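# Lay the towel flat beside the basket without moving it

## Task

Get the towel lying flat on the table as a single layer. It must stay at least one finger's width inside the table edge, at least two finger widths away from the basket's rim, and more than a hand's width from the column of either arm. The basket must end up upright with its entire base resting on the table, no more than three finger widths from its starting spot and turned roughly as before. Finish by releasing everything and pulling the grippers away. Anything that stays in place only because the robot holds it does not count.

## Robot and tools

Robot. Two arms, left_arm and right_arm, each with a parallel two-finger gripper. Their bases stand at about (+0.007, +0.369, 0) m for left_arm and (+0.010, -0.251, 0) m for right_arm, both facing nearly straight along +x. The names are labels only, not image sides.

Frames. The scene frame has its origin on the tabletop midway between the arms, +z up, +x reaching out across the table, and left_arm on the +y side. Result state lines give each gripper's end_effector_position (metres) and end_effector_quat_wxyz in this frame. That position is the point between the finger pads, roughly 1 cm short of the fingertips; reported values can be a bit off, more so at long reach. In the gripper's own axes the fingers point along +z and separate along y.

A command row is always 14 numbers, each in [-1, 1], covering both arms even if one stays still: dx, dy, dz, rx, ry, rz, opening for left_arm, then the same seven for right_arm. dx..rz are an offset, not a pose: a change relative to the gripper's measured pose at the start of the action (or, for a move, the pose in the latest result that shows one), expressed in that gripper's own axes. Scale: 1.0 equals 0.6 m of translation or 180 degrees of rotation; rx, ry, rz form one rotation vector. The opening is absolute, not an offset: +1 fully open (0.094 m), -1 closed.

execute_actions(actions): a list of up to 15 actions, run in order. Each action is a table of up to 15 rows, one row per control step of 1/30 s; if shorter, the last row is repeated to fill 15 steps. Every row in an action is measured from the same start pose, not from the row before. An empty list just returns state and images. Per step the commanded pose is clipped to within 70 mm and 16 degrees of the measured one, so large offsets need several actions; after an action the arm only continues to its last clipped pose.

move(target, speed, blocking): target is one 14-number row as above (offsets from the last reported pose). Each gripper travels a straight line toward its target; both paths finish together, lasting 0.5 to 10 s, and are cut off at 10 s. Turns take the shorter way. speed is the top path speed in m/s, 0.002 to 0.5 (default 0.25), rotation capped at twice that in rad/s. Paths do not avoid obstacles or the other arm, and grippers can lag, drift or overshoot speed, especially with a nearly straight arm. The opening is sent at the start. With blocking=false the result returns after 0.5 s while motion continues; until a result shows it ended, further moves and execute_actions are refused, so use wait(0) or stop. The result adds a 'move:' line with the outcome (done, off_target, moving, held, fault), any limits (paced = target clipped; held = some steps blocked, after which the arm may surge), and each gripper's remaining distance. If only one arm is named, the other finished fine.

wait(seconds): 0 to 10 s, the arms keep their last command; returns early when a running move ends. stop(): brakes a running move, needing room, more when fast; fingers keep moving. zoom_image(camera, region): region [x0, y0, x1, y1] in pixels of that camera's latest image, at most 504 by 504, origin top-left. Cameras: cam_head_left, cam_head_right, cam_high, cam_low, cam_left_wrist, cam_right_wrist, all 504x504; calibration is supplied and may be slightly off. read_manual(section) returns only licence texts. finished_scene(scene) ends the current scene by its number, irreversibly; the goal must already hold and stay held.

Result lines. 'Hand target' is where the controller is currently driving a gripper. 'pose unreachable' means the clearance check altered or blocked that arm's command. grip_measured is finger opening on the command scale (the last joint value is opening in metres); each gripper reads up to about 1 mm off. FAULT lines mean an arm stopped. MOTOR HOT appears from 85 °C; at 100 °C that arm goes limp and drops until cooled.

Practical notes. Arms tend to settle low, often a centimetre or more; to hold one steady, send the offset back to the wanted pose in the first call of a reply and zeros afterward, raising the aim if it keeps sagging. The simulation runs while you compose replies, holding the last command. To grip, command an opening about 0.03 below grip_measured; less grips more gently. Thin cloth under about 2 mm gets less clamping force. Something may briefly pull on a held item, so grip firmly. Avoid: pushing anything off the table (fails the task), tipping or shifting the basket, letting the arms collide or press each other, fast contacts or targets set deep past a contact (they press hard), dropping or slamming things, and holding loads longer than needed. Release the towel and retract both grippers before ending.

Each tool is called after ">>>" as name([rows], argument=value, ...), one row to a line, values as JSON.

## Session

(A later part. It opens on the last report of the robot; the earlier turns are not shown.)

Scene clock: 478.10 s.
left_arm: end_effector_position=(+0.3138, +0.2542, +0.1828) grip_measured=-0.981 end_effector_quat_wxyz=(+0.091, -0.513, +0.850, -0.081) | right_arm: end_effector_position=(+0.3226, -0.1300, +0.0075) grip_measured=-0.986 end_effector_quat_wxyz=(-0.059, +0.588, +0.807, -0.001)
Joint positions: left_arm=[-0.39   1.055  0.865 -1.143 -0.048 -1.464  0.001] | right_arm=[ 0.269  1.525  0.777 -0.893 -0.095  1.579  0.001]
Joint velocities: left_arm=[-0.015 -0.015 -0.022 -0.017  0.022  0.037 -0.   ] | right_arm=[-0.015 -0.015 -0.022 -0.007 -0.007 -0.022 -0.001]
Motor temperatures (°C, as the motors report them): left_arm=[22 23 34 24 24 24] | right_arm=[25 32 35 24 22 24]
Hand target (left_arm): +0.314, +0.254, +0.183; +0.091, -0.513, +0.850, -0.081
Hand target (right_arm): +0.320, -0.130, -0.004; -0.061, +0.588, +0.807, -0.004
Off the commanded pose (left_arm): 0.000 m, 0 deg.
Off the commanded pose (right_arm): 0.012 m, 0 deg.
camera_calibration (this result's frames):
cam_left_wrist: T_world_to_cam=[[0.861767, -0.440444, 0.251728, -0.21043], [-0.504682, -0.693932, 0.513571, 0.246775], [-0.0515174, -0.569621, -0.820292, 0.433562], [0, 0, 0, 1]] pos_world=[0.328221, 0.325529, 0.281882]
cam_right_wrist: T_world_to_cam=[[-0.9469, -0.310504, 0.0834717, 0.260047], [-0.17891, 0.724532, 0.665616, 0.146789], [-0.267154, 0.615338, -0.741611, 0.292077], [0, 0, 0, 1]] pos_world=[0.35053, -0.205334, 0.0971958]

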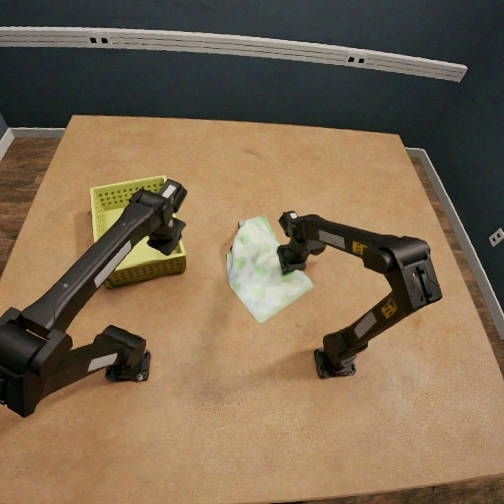

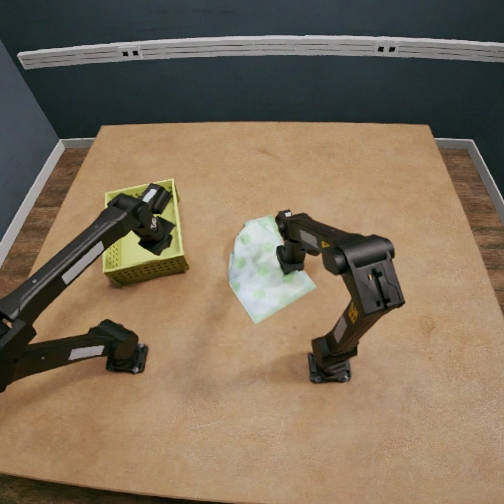

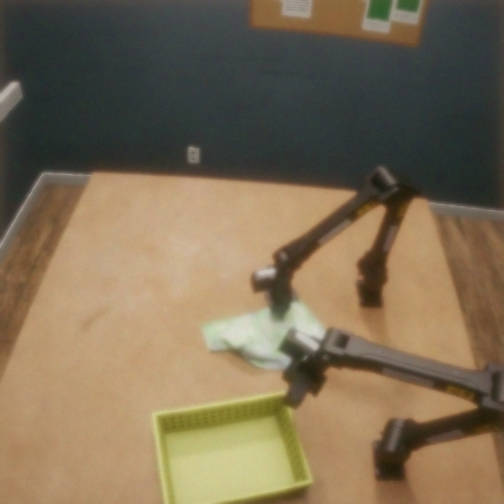

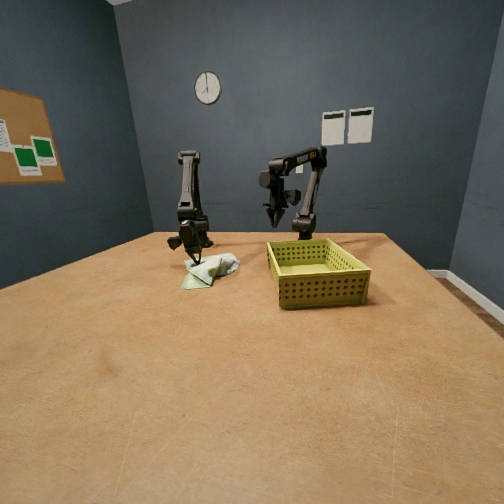

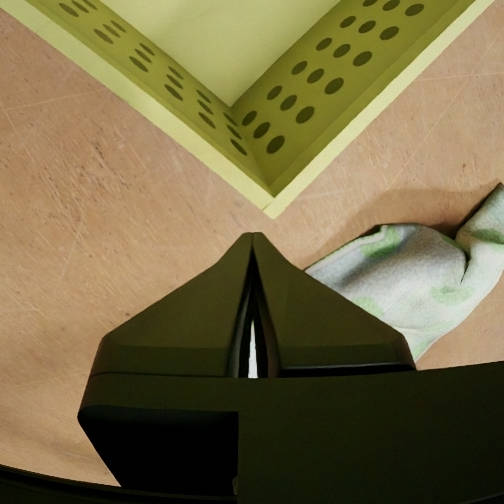

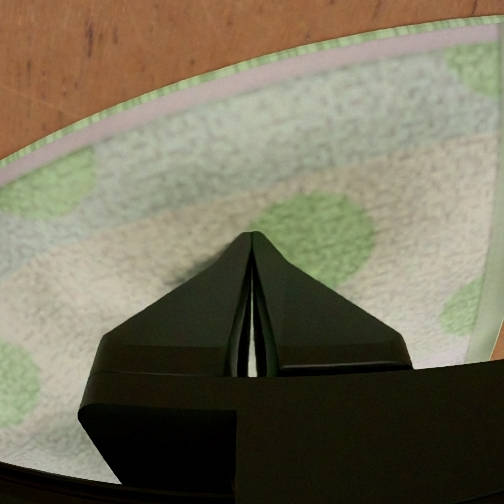

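>>> execute_actions([
  [[0,0,0,0,0,0,-1, 0,0,-0.07,0,0,0,-1]],
  [[0,0,0,0,0,0,-1, 0,-0.085,-0.02,0,0,0,-1]],
  [[0,0,0,0,0,0,-1, 0,0,0.06,0,0,0,-1]],
  [[0,0,0,0,0,0,-1, 0,0,0.04,0,0,0,-1]],
])

>>> move(target=[0,0,0,0,0,0,-1, 0,0.11,0.04,0,0,0,-1], speed=0.04)

>>> move(target=[0,0,0,0,0,0,-1, 0,-0.05,-0.13,0,0,0,-0.1], speed=0.08)

Scene clock: 490.37 s.
left_arm: end_effector_position=(+0.3138, +0.2542, +0.1828) grip_measured=-0.981 end_effector_quat_wxyz=(+0.091, -0.513, +0.850, -0.081) | right_arm: end_effector_position=(+0.2525, -0.1528, +0.0072) grip_measured=-0.987 end_effector_quat_wxyz=(-0.067, +0.588, +0.806, -0.010)
Joint positions: left_arm=[-0.39   1.055  0.865 -1.143 -0.048 -1.464  0.001] | right_arm=[ 0.27   1.357  0.595 -0.902 -0.098  1.581  0.001]
Joint velocities: left_arm=[-0.005  0.005  0.012 -0.007  0.007  0.007 -0.001] | right_arm=[-0.015  0.005 -0.007 -0.002 -0.095 -0.007  0.   ]
Motor temperatures (°C, as the motors report them): left_arm=[22 23 34 24 24 24] | right_arm=[25 31 34 24 22 24]
Hand target (left_arm): +0.314, +0.254, +0.183; +0.091, -0.513, +0.850, -0.081
Hand target (right_arm): +0.245, -0.154, -0.010; -0.073, +0.588, +0.805, -0.021
Off the commanded pose (left_arm): 0.000 m, 0 deg.
Off the commanded pose (right_arm): 0.020 m, 2 deg.
camera_calibration (this result's frames):
cam_left_wrist: T_world_to_cam=[[0.861767, -0.440444, 0.251728, -0.21043], [-0.504682, -0.693932, 0.513571, 0.246775], [-0.0515174, -0.569621, -0.820292, 0.433562], [0, 0, 0, 1]] pos_world=[0.328221, 0.325529, 0.281882]
cam_right_wrist: T_world_to_cam=[[-0.944973, -0.309488, 0.106038, 0.186194], [-0.163752, 0.728063, 0.665665, 0.147654], [-0.283217, 0.611671, -0.738679, 0.290582], [0, 0, 0, 1]] pos_world=[0.282425, -0.227618, 0.0966149]

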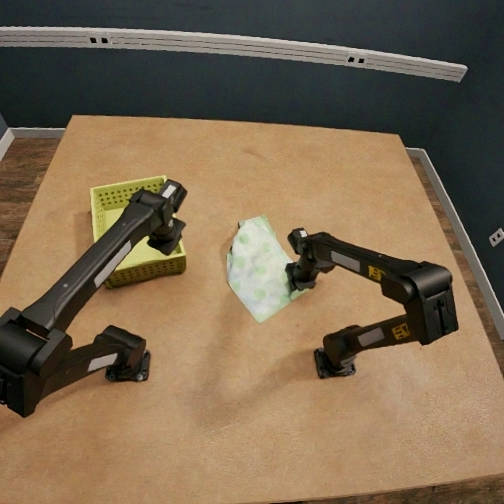

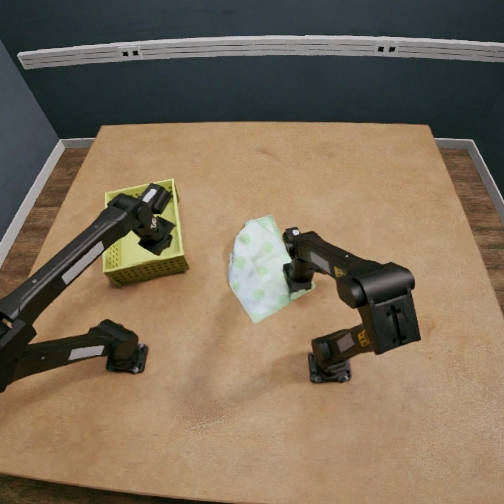

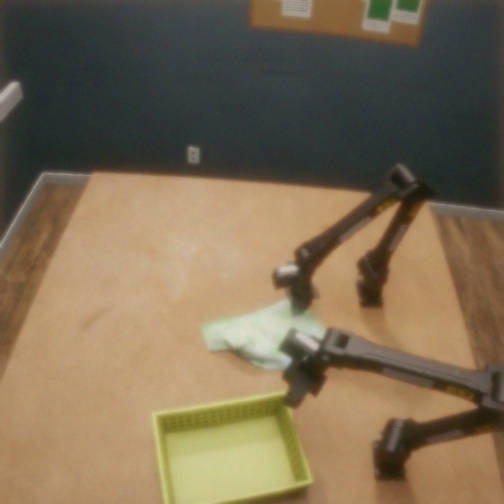

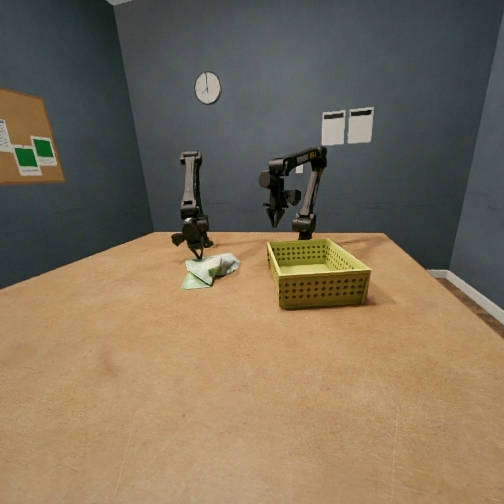

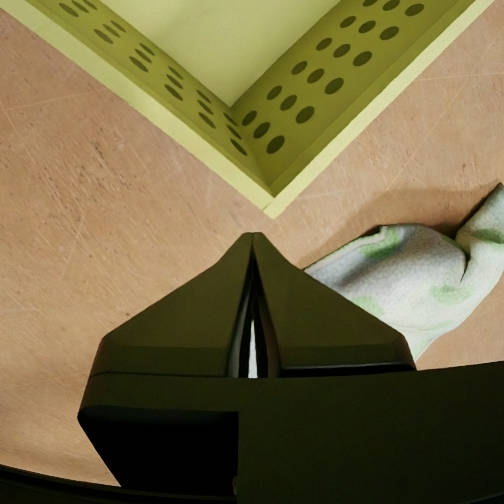

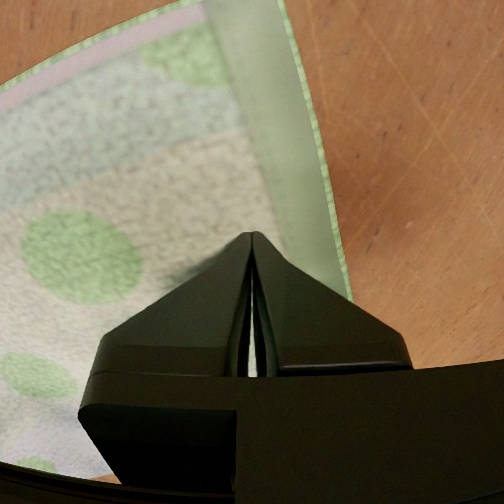

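Scene clock: 492.43 s.
left_arm: end_effector_position=(+0.3138, +0.2542, +0.1828) grip_measured=-0.981 end_effector_quat_wxyz=(+0.091, -0.513, +0.850, -0.081) | right_arm: end_effector_position=(+0.3084, -0.1333, +0.0064) grip_measured=-0.987 end_effector_quat_wxyz=(-0.061, +0.588, +0.806, +0.001)
Joint positions: left_arm=[-0.39   1.055  0.865 -1.143 -0.048 -1.464  0.001] | right_arm=[ 0.27   1.493  0.735 -0.882 -0.101  1.581  0.001]
Joint velocities: left_arm=[-0.005 -0.015 -0.012 -0.022  0.007 -0.037 -0.   ] | right_arm=[-0.015 -0.005  0.002  0.002 -0.051 -0.022  0.   ]
Motor temperatures (°C, as the motors report them): left_arm=[22 23 34 24 24 24] | right_arm=[25 31 34 24 22 24]
Hand target (left_arm): +0.314, +0.254, +0.183; +0.091, -0.513, +0.850, -0.081
Hand target (right_arm): +0.310, -0.132, -0.019; -0.067, +0.588, +0.806, -0.010
Off the commanded pose (left_arm): 0.000 m, 0 deg.
Off the commanded pose (right_arm): 0.030 m, 1 deg.
move: off_target (right_arm)
camera_calibration (this result's frames):
cam_left_wrist: T_world_to_cam=[[0.861767, -0.440444, 0.251728, -0.21043], [-0.504682, -0.693932, 0.513571, 0.246775], [-0.0515174, -0.569621, -0.820292, 0.433562], [0, 0, 0, 1]] pos_world=[0.328221, 0.325529, 0.281882]
cam_right_wrist: T_world_to_cam=[[-0.947129, -0.31026, 0.0817589, 0.245869], [-0.178277, 0.720749, 0.669879, 0.1467], [-0.266764, 0.619887, -0.737955, 0.28995], [0, 0, 0, 1]] pos_world=[0.336371, -0.209187, 0.0955965]

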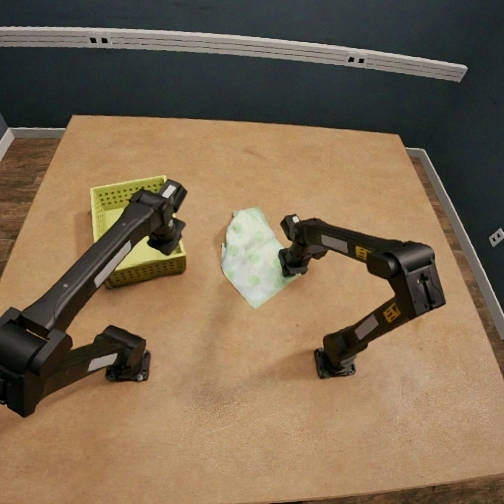

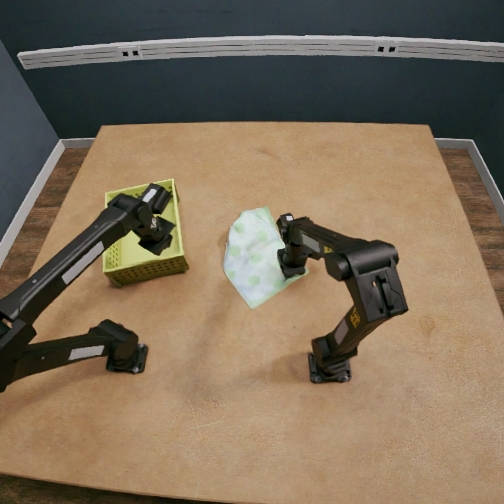

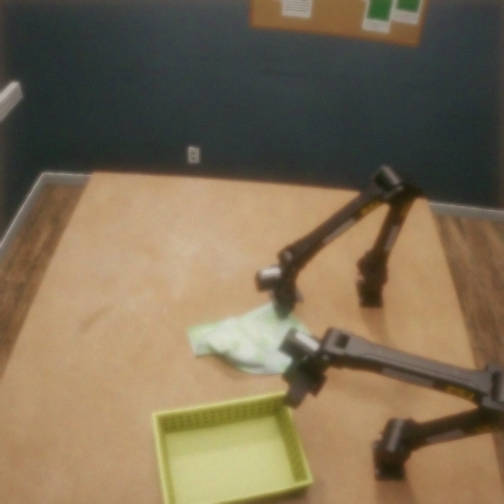

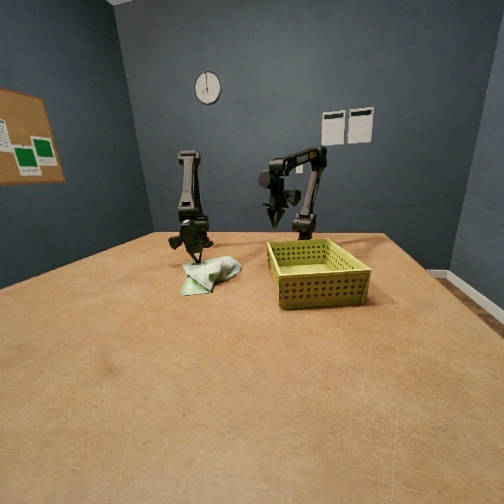

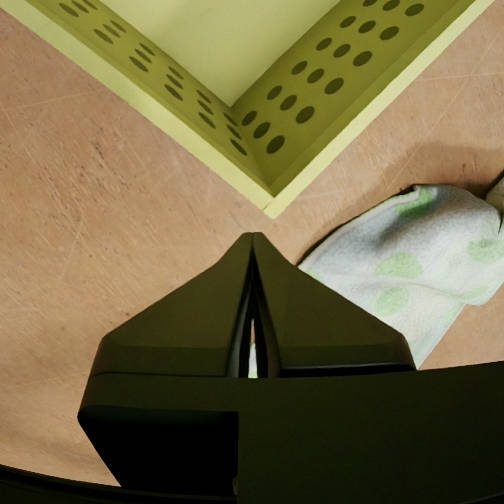

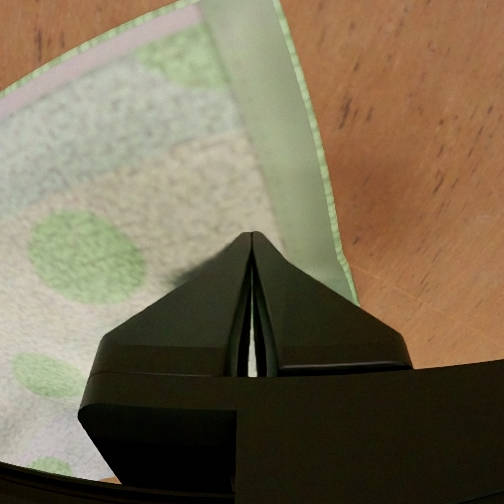

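Scene clock: 493.83 s.
left_arm: end_effector_position=(+0.3138, +0.2542, +0.1828) grip_measured=-0.981 end_effector_quat_wxyz=(+0.091, -0.513, +0.850, -0.081) | right_arm: end_effector_position=(+0.2715, -0.1512, +0.0700) grip_measured=-0.102 end_effector_quat_wxyz=(-0.072, +0.589, +0.805, -0.013)
Joint positions: left_arm=[-0.39   1.055  0.865 -1.143 -0.048 -1.464  0.001] | right_arm=[ 0.251  1.284  0.734 -1.128 -0.101  1.564  0.042]
Joint velocities: left_arm=[-0.005 -0.015 -0.017 -0.012 -0.022 -0.022 -0.001] | right_arm=[ 0.005  0.005 -0.002  0.002  0.022  0.007  0.   ]
Motor temperatures (°C, as the motors report them): left_arm=[22 23 34 24 24 24] | right_arm=[25 31 34 24 22 24]
Hand target (left_arm): +0.314, +0.254, +0.183; +0.091, -0.513, +0.850, -0.081
Hand target (right_arm): +0.286, -0.149, +0.085; -0.061, +0.588, +0.806, +0.001
Off the commanded pose (left_arm): 0.000 m, 0 deg.
Off the commanded pose (right_arm): 0.023 m, 2 deg.
move: off_target (right_arm)
camera_calibration (this result's frames):
cam_left_wrist: T_world_to_cam=[[0.861767, -0.440444, 0.251728, -0.21043], [-0.504682, -0.693932, 0.513571, 0.246775], [-0.0515174, -0.569621, -0.820292, 0.433562], [0, 0, 0, 1]] pos_world=[0.328221, 0.325529, 0.281882]
cam_right_wrist: T_world_to_cam=[[-0.94434, -0.307359, 0.117267, 0.197288], [-0.153667, 0.727325, 0.668868, 0.104784], [-0.290874, 0.613619, -0.734073, 0.343413], [0, 0, 0, 1]] pos_world=[0.302299, -0.226299, 0.158868]

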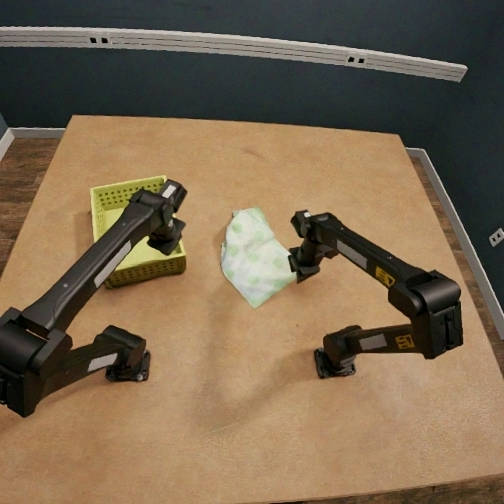

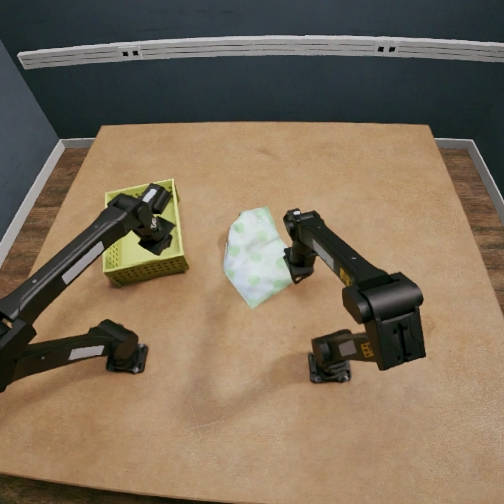

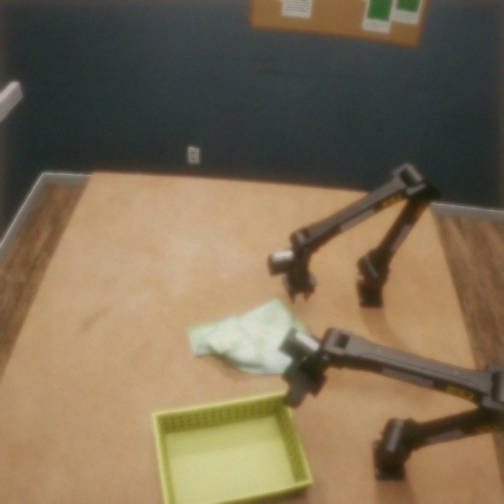

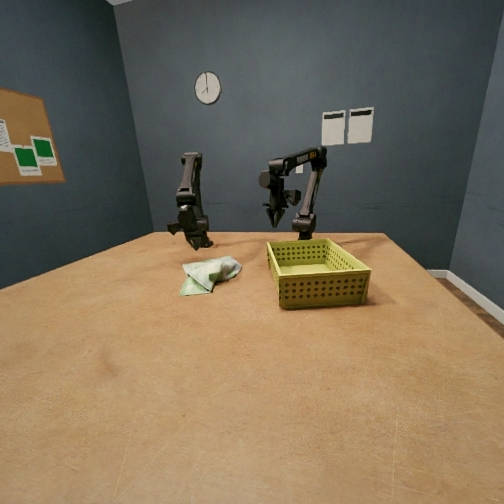

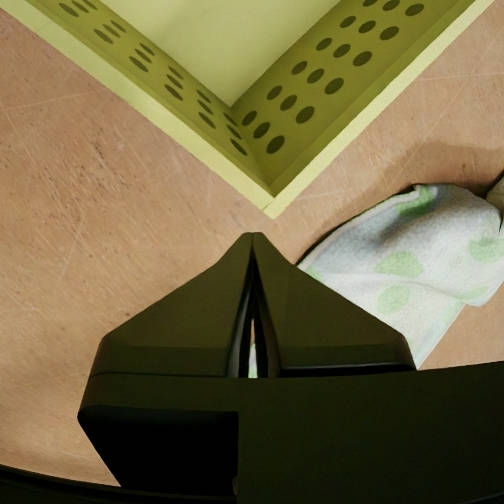

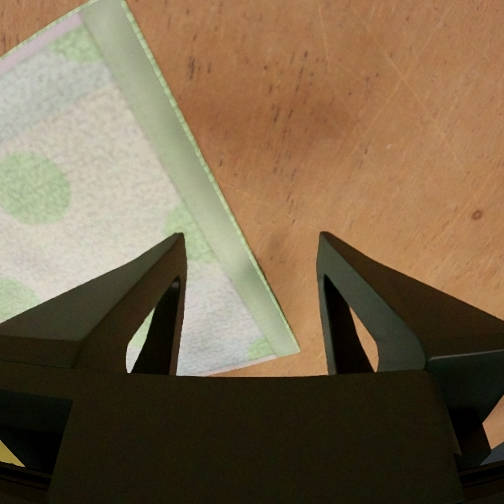

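>>> move(target=[0.34,-0.26,0.18,0,0,0,-1, -0.1,0,0,0,0,0,-1])

>>> move(target=[0,0,0.13,0,0,0,-1, 0.02,0,-0.02,0,0,0,-1], speed=0.07)

Scene clock: 511.70 s.
left_arm: end_effector_position=(+0.3683, +0.0140, +0.0890) grip_measured=-0.981 end_effector_quat_wxyz=(+0.087, -0.507, +0.855, -0.060) | right_arm: end_effector_position=(+0.2847, -0.2050, +0.0646) grip_measured=-0.986 end_effector_quat_wxyz=(-0.077, +0.591, +0.803, -0.010)
Joint positions: left_arm=[-0.832  1.668  1.205 -0.952 -0.144 -1.884  0.001] | right_arm=[ 0.059  1.304  0.734 -1.128 -0.09   1.378  0.001]
Joint velocities: left_arm=[ 0.005 -0.015  0.022  0.007  0.037 -0.037 -0.   ] | right_arm=[-0.005 -0.005 -0.002 -0.002  0.066 -0.081 -0.001]
Motor temperatures (°C, as the motors report them): left_arm=[22 23 35 24 24 24] | right_arm=[25 31 36 24 22 24]
Hand target (left_arm): +0.380, -0.002, +0.102; +0.092, -0.513, +0.850, -0.082
Hand target (right_arm): +0.288, -0.207, +0.064; -0.075, +0.589, +0.805, -0.011
Off the commanded pose (left_arm): 0.023 m, 3 deg.
Off the commanded pose (right_arm): 0.006 m, 1 deg.
move: off_target (left_arm)
camera_calibration (this result's frames):
cam_left_wrist: T_world_to_cam=[[0.86213, -0.45947, 0.213586, -0.33603], [-0.500084, -0.703775, 0.504595, 0.155038], [-0.0815297, -0.541837, -0.83652, 0.234828], [0, 0, 0, 1]] pos_world=[0.386379, 0.0819548, 0.189978]
cam_right_wrist: T_world_to_cam=[[-0.945797, -0.30233, 0.11859, 0.195255], [-0.145964, 0.721942, 0.676383, 0.145762], [-0.290106, 0.622412, -0.72694, 0.377447], [0, 0, 0, 1]] pos_world=[0.315448, -0.281127, 0.152635]

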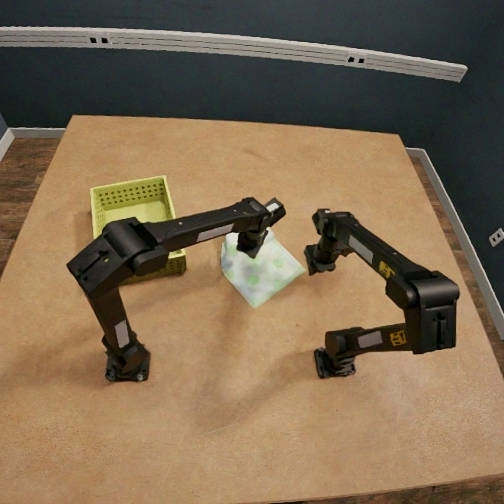

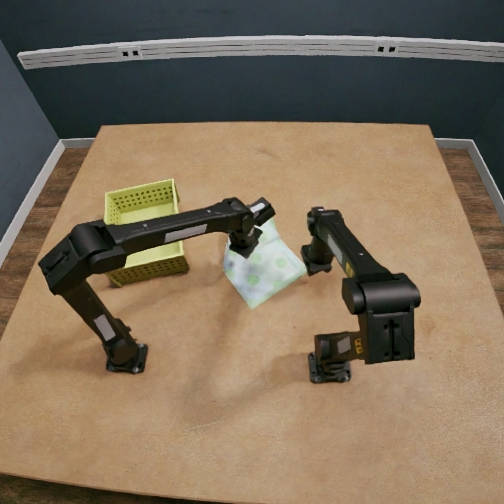

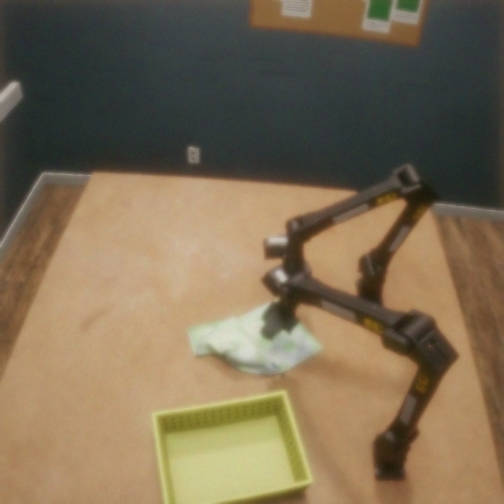

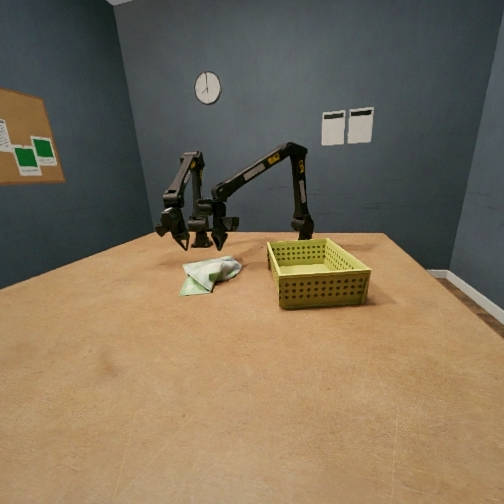

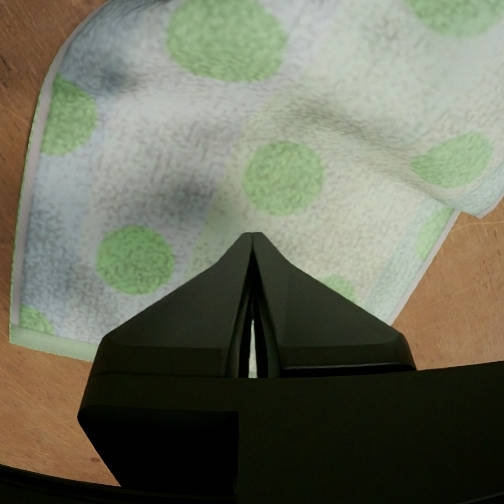

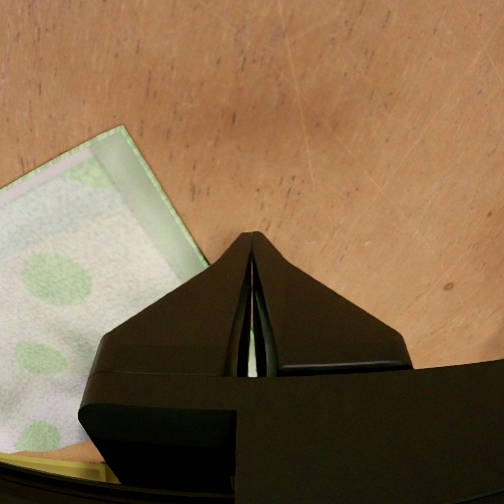

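Scene clock: 513.20 s.
left_arm: end_effector_position=(+0.3803, +0.0065, +0.0266) grip_measured=-0.981 end_effector_quat_wxyz=(+0.089, -0.508, +0.854, -0.068) | right_arm: end_effector_position=(+0.2774, -0.1981, +0.0681) grip_measured=-0.986 end_effector_quat_wxyz=(-0.082, +0.590, +0.803, -0.018)
Joint positions: left_arm=[-0.825  1.777  1.163 -0.784 -0.144 -1.879  0.001] | right_arm=[ 0.087  1.294  0.734 -1.155 -0.09   1.404  0.001]
Joint velocities: left_arm=[ 0.005 -0.015  0.002 -0.007 -0.037 -0.095 -0.001] | right_arm=[ 0.015 -0.005 -0.007  0.002  0.022 -0.022 -0.001]
Motor temperatures (°C, as the motors report them): left_arm=[22 23 34 24 24 24] | right_arm=[25 31 36 24 22 24]
Hand target (left_arm): +0.383, +0.013, +0.013; +0.087, -0.507, +0.856, -0.060
Hand target (right_arm): +0.283, -0.195, +0.078; -0.076, +0.591, +0.803, -0.010
Off the commanded pose (left_arm): 0.016 m, 1 deg.
Off the commanded pose (right_arm): 0.012 m, 1 deg.
move: off_target (left_arm, right_arm)
camera_calibration (this result's frames):
cam_left_wrist: T_world_to_cam=[[0.860741, -0.454978, 0.228299, -0.336398], [-0.504094, -0.699448, 0.506618, 0.188757], [-0.0708169, -0.55115, -0.831395, 0.175331], [0, 0, 0, 1]] pos_world=[0.397119, 0.0756056, 0.126941]
cam_right_wrist: T_world_to_cam=[[-0.942516, -0.304419, 0.137812, 0.187407], [-0.135649, 0.725456, 0.674769, 0.135292], [-0.305389, 0.617287, -0.725048, 0.376688], [0, 0, 0, 1]] pos_world=[0.310023, -0.273622, 0.155999]

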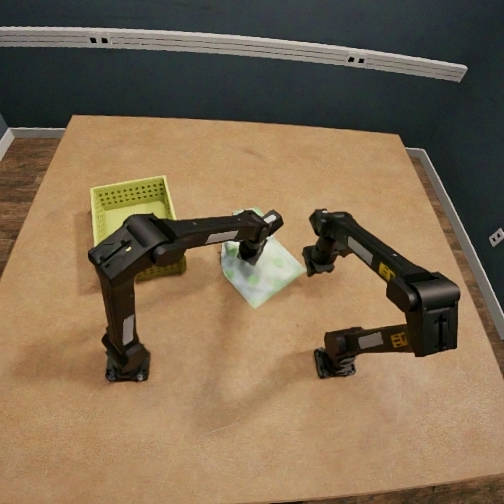

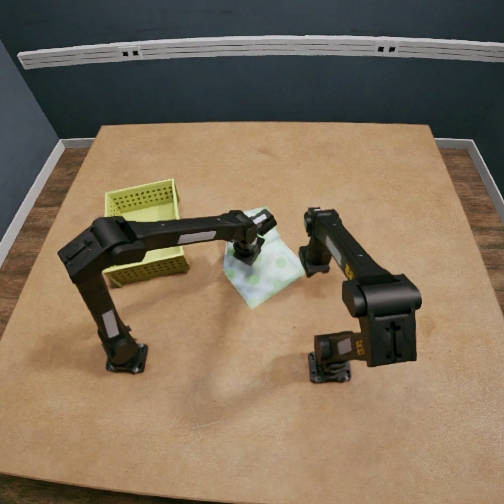

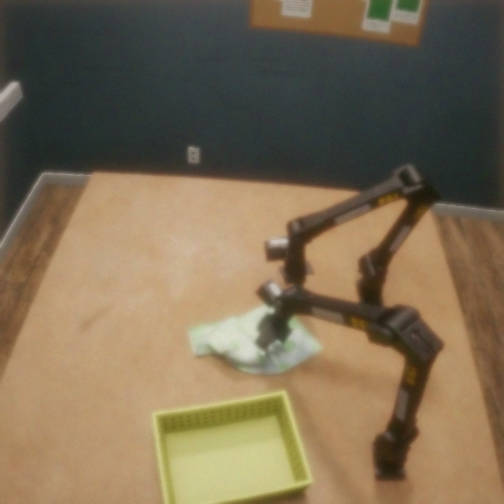

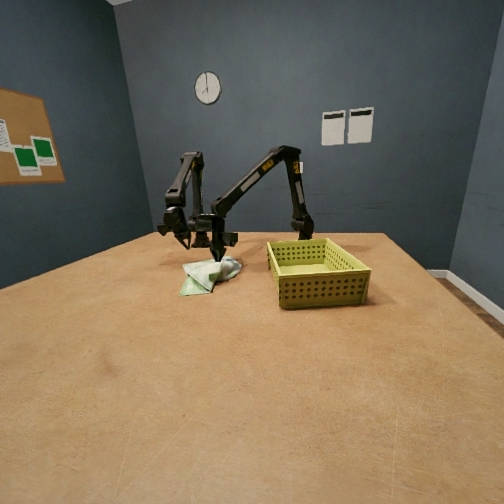

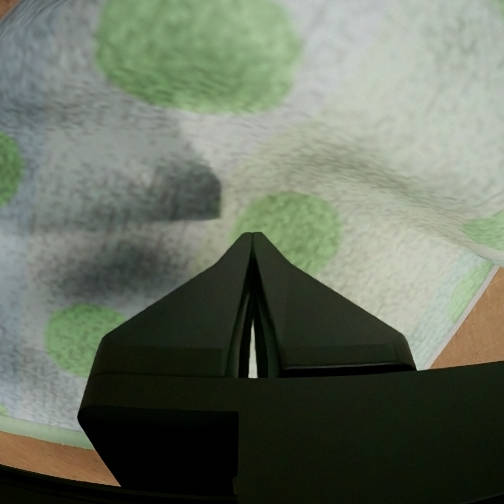

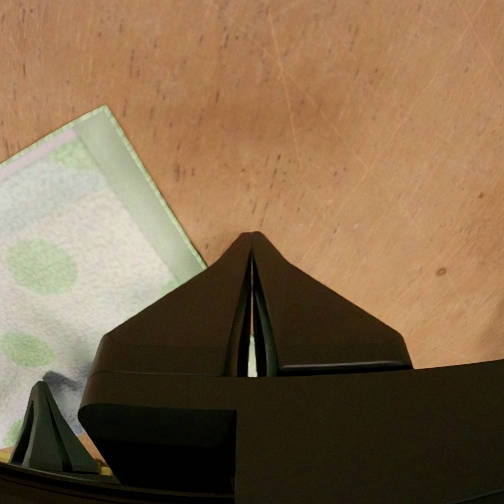

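>>> move(target=[-0.05,-0.06,-0.03,0,0,0,-1, 0.2,0,-0.03,0,0,0,-1], speed=0.1)

>>> move(target=[0,0,0.12,0,0,0,-1, 0.09,0.0,0.0,0,0,0,-1], speed=0.07)

Scene clock: 524.63 s.
left_arm: end_effector_position=(+0.4064, +0.0227, +0.0423) grip_measured=-0.981 end_effector_quat_wxyz=(+0.088, -0.510, +0.854, -0.059) | right_arm: end_effector_position=(+0.2343, -0.0976, +0.0821) grip_measured=-0.986 end_effector_quat_wxyz=(-0.083, +0.588, +0.803, -0.039)
Joint positions: left_arm=[-0.765  1.777  1.214 -0.846 -0.137 -1.824  0.001] | right_arm=[ 0.472  1.265  0.751 -1.196 -0.121  1.782  0.001]
Joint velocities: left_arm=[-0.005  0.005  0.022 -0.027  0.022 -0.022 -0.   ] | right_arm=[-0.015 -0.015 -0.007 -0.002 -0.007  0.022 -0.001]
Motor temperatures (°C, as the motors report them): left_arm=[22 24 34 24 24 24] | right_arm=[25 31 36 24 22 24]
Hand target (left_arm): +0.421, +0.017, +0.053; +0.089, -0.508, +0.854, -0.068
Hand target (right_arm): +0.247, -0.088, +0.099; -0.076, +0.591, +0.803, -0.020
Off the commanded pose (left_arm): 0.020 m, 1 deg.
Off the commanded pose (right_arm): 0.024 m, 2 deg.
move: off_target (left_arm, right_arm); limits=held; held on 6 of 57 steps (right_arm)
pose unreachable (right arm): on one or more control steps of this call, first in action 0 (counted from 0), this arm could not follow its commanded pose, so it was not sent that pose on those steps. It may still have moved: this result reports where it is.
cause: the commanded pose would bring a part of the arm too close to another arm (this arm's wrist (the part past joint 4) and the other arm's wrist (the part past joint 4), along the way the arms are being sent).
camera_calibration (this result's frames):
cam_left_wrist: T_world_to_cam=[[0.865445, -0.454105, 0.211645, -0.356361], [-0.494861, -0.708862, 0.50262, 0.201841], [-0.078215, -0.539725, -0.8382, 0.202187], [0, 0, 0, 1]] pos_world=[0.424108, 0.0903777, 0.143446]
cam_right_wrist: T_world_to_cam=[[-0.935914, -0.306733, 0.173148, 0.170717], [-0.123607, 0.746329, 0.653999, 0.0480174], [-0.329828, 0.590685, -0.736414, 0.315674], [0, 0, 0, 1]] pos_world=[0.269829, -0.169936, 0.171504]

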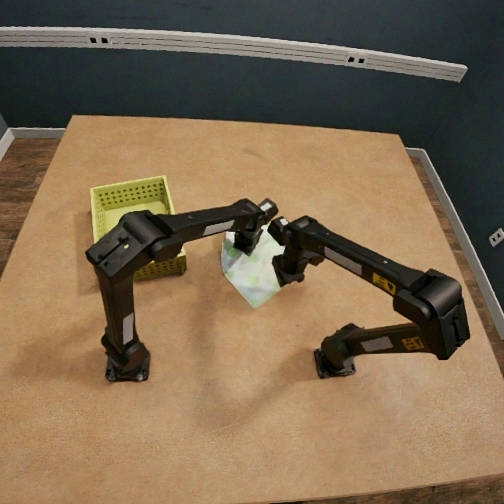

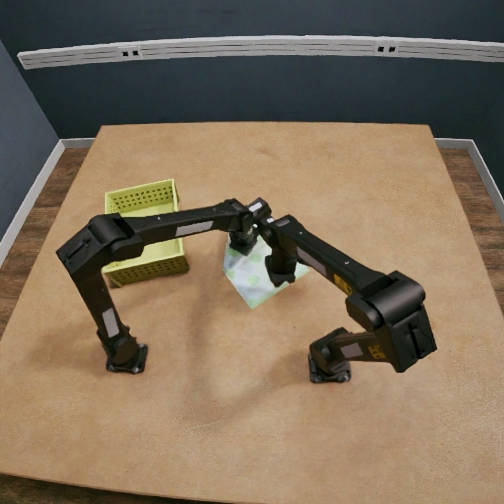

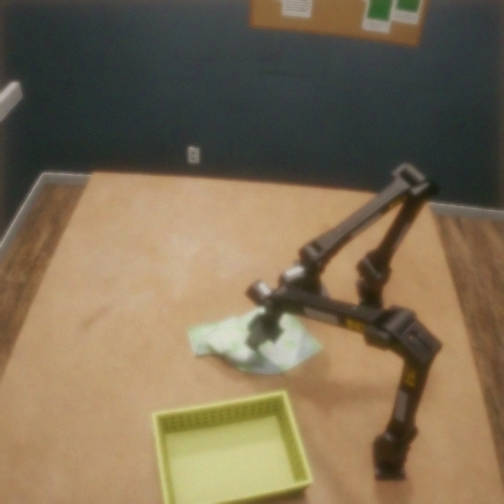

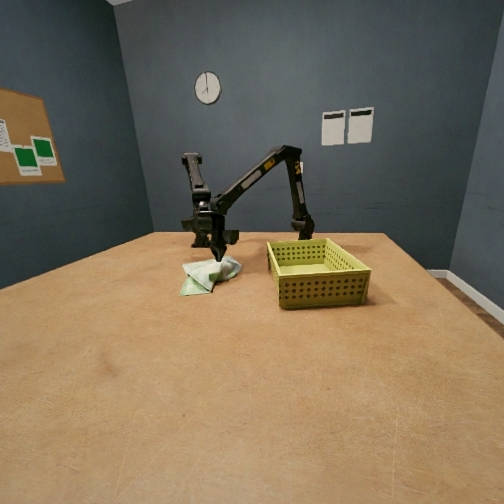

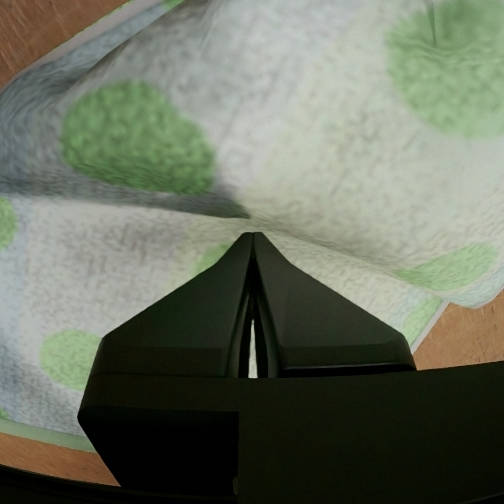

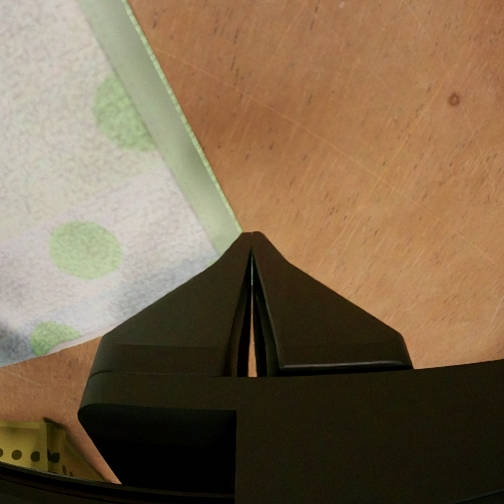

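Scene clock: 525.93 s.
left_arm: end_effector_position=(+0.4215, +0.0093, +0.0077) grip_measured=-0.981 end_effector_quat_wxyz=(+0.095, -0.510, +0.851, -0.085) | right_arm: end_effector_position=(+0.2277, -0.0885, +0.0821) grip_measured=-0.986 end_effector_quat_wxyz=(-0.082, +0.582, +0.808, -0.042)
Joint positions: left_arm=[-0.764  1.848  1.202 -0.709 -0.137 -1.823  0.001] | right_arm=[ 0.513  1.265  0.751 -1.196 -0.122  1.808  0.001]
Joint velocities: left_arm=[ 0.005 -0.005 -0.007  0.012  0.051  0.022 -0.001] | right_arm=[-0.005 -0.015  0.002 -0.007  0.037  0.007  0.   ]
Motor temperatures (°C, as the motors report them): left_arm=[22 24 34 24 24 24] | right_arm=[25 30 35 24 22 24]
Hand target (left_arm): +0.419, +0.023, -0.026; +0.087, -0.510, +0.854, -0.059
Hand target (right_arm): +0.229, -0.090, +0.082; -0.083, +0.584, +0.807, -0.042
Off the commanded pose (left_arm): 0.038 m, 3 deg.
Off the commanded pose (right_arm): 0.044 m, 1 deg.
move: held (right_arm), off_target (left_arm); limits=held; held on 30 of 39 steps (right_arm, left_arm), including the last (right_arm)
pose unreachable (left arm): on one or more control steps of this call, first in action 0 (counted from 0), this arm could not follow its commanded pose, so it was not sent that pose on those steps. It may still have moved: this result reports where it is.
cause: the commanded pose would bring a part of the arm too close to another arm (this arm's wrist (the part past joint 4) and the other arm's wrist (the part past joint 4)).
pose unreachable (right arm): on one or more control steps of this call, first in action 0 (counted from 0), this arm could not follow its commanded pose, so it was not sent that pose on those steps. On the call's last step it was still not sent that pose. It may still have moved: this result reports where it is.
cause: the commanded pose would bring a part of the arm too close to another arm (this arm's wrist (the part past joint 4) and the other arm's wrist (the part past joint 4)).
camera_calibration (this result's frames):
cam_left_wrist: T_world_to_cam=[[0.855986, -0.445176, 0.262882, -0.364615], [-0.515028, -0.689904, 0.508702, 0.225463], [-0.045099, -0.570834, -0.819826, 0.153313], [0, 0, 0, 1]] pos_world=[0.43514, 0.0807464, 0.106847]
cam_right_wrist: T_world_to_cam=[[-0.930933, -0.320227, 0.175551, 0.164876], [-0.134175, 0.747015, 0.651127, 0.0430861], [-0.339648, 0.582601, -0.738387, 0.309819], [0, 0, 0, 1]] pos_world=[0.264499, -0.159889, 0.171768]

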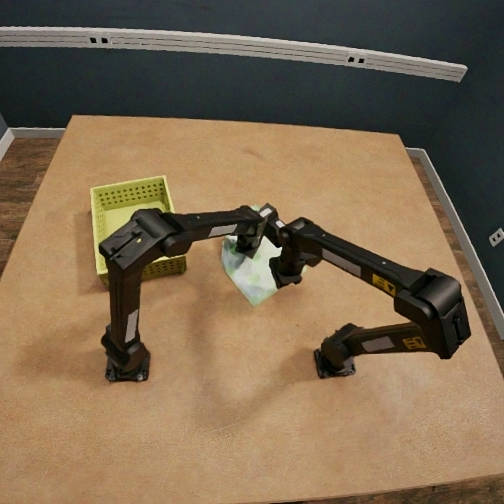

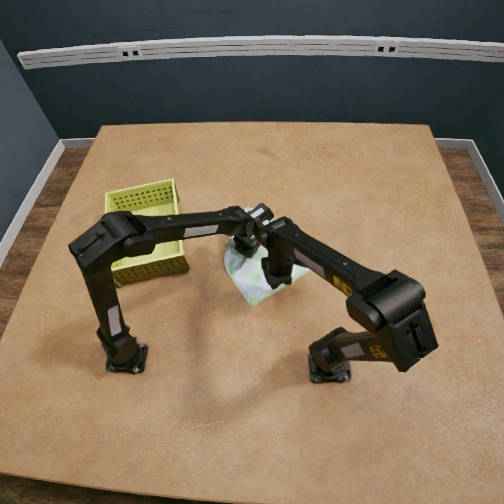

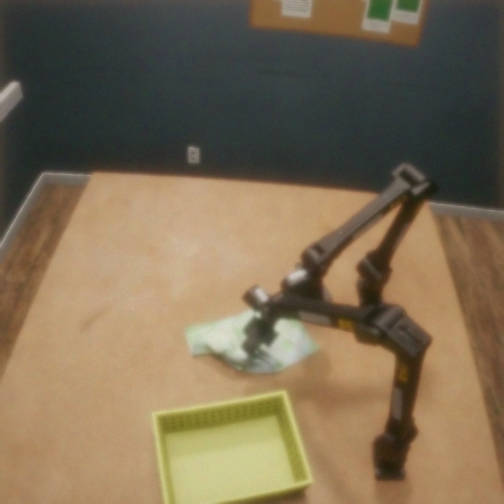

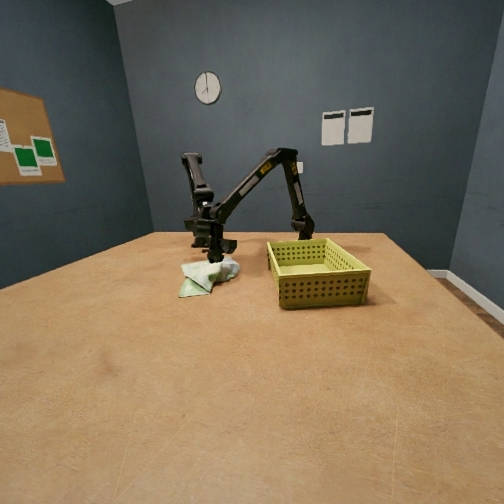

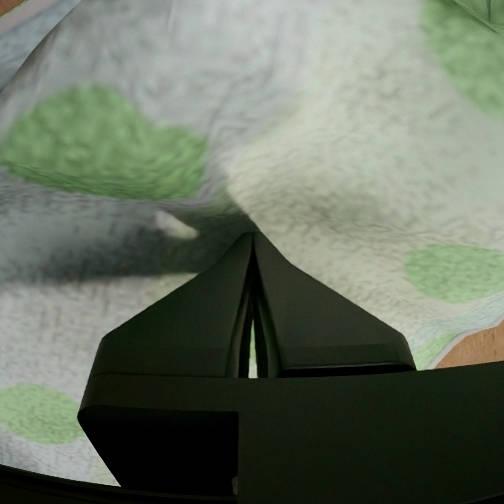

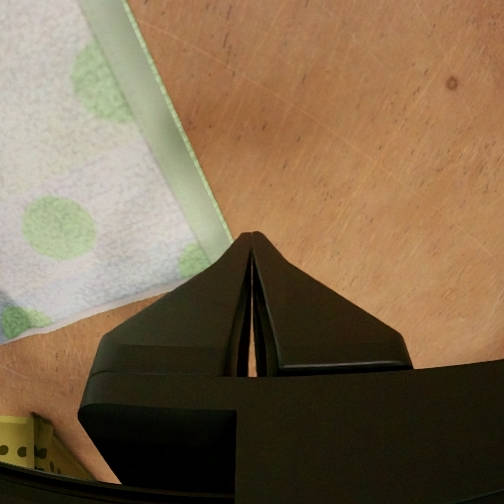

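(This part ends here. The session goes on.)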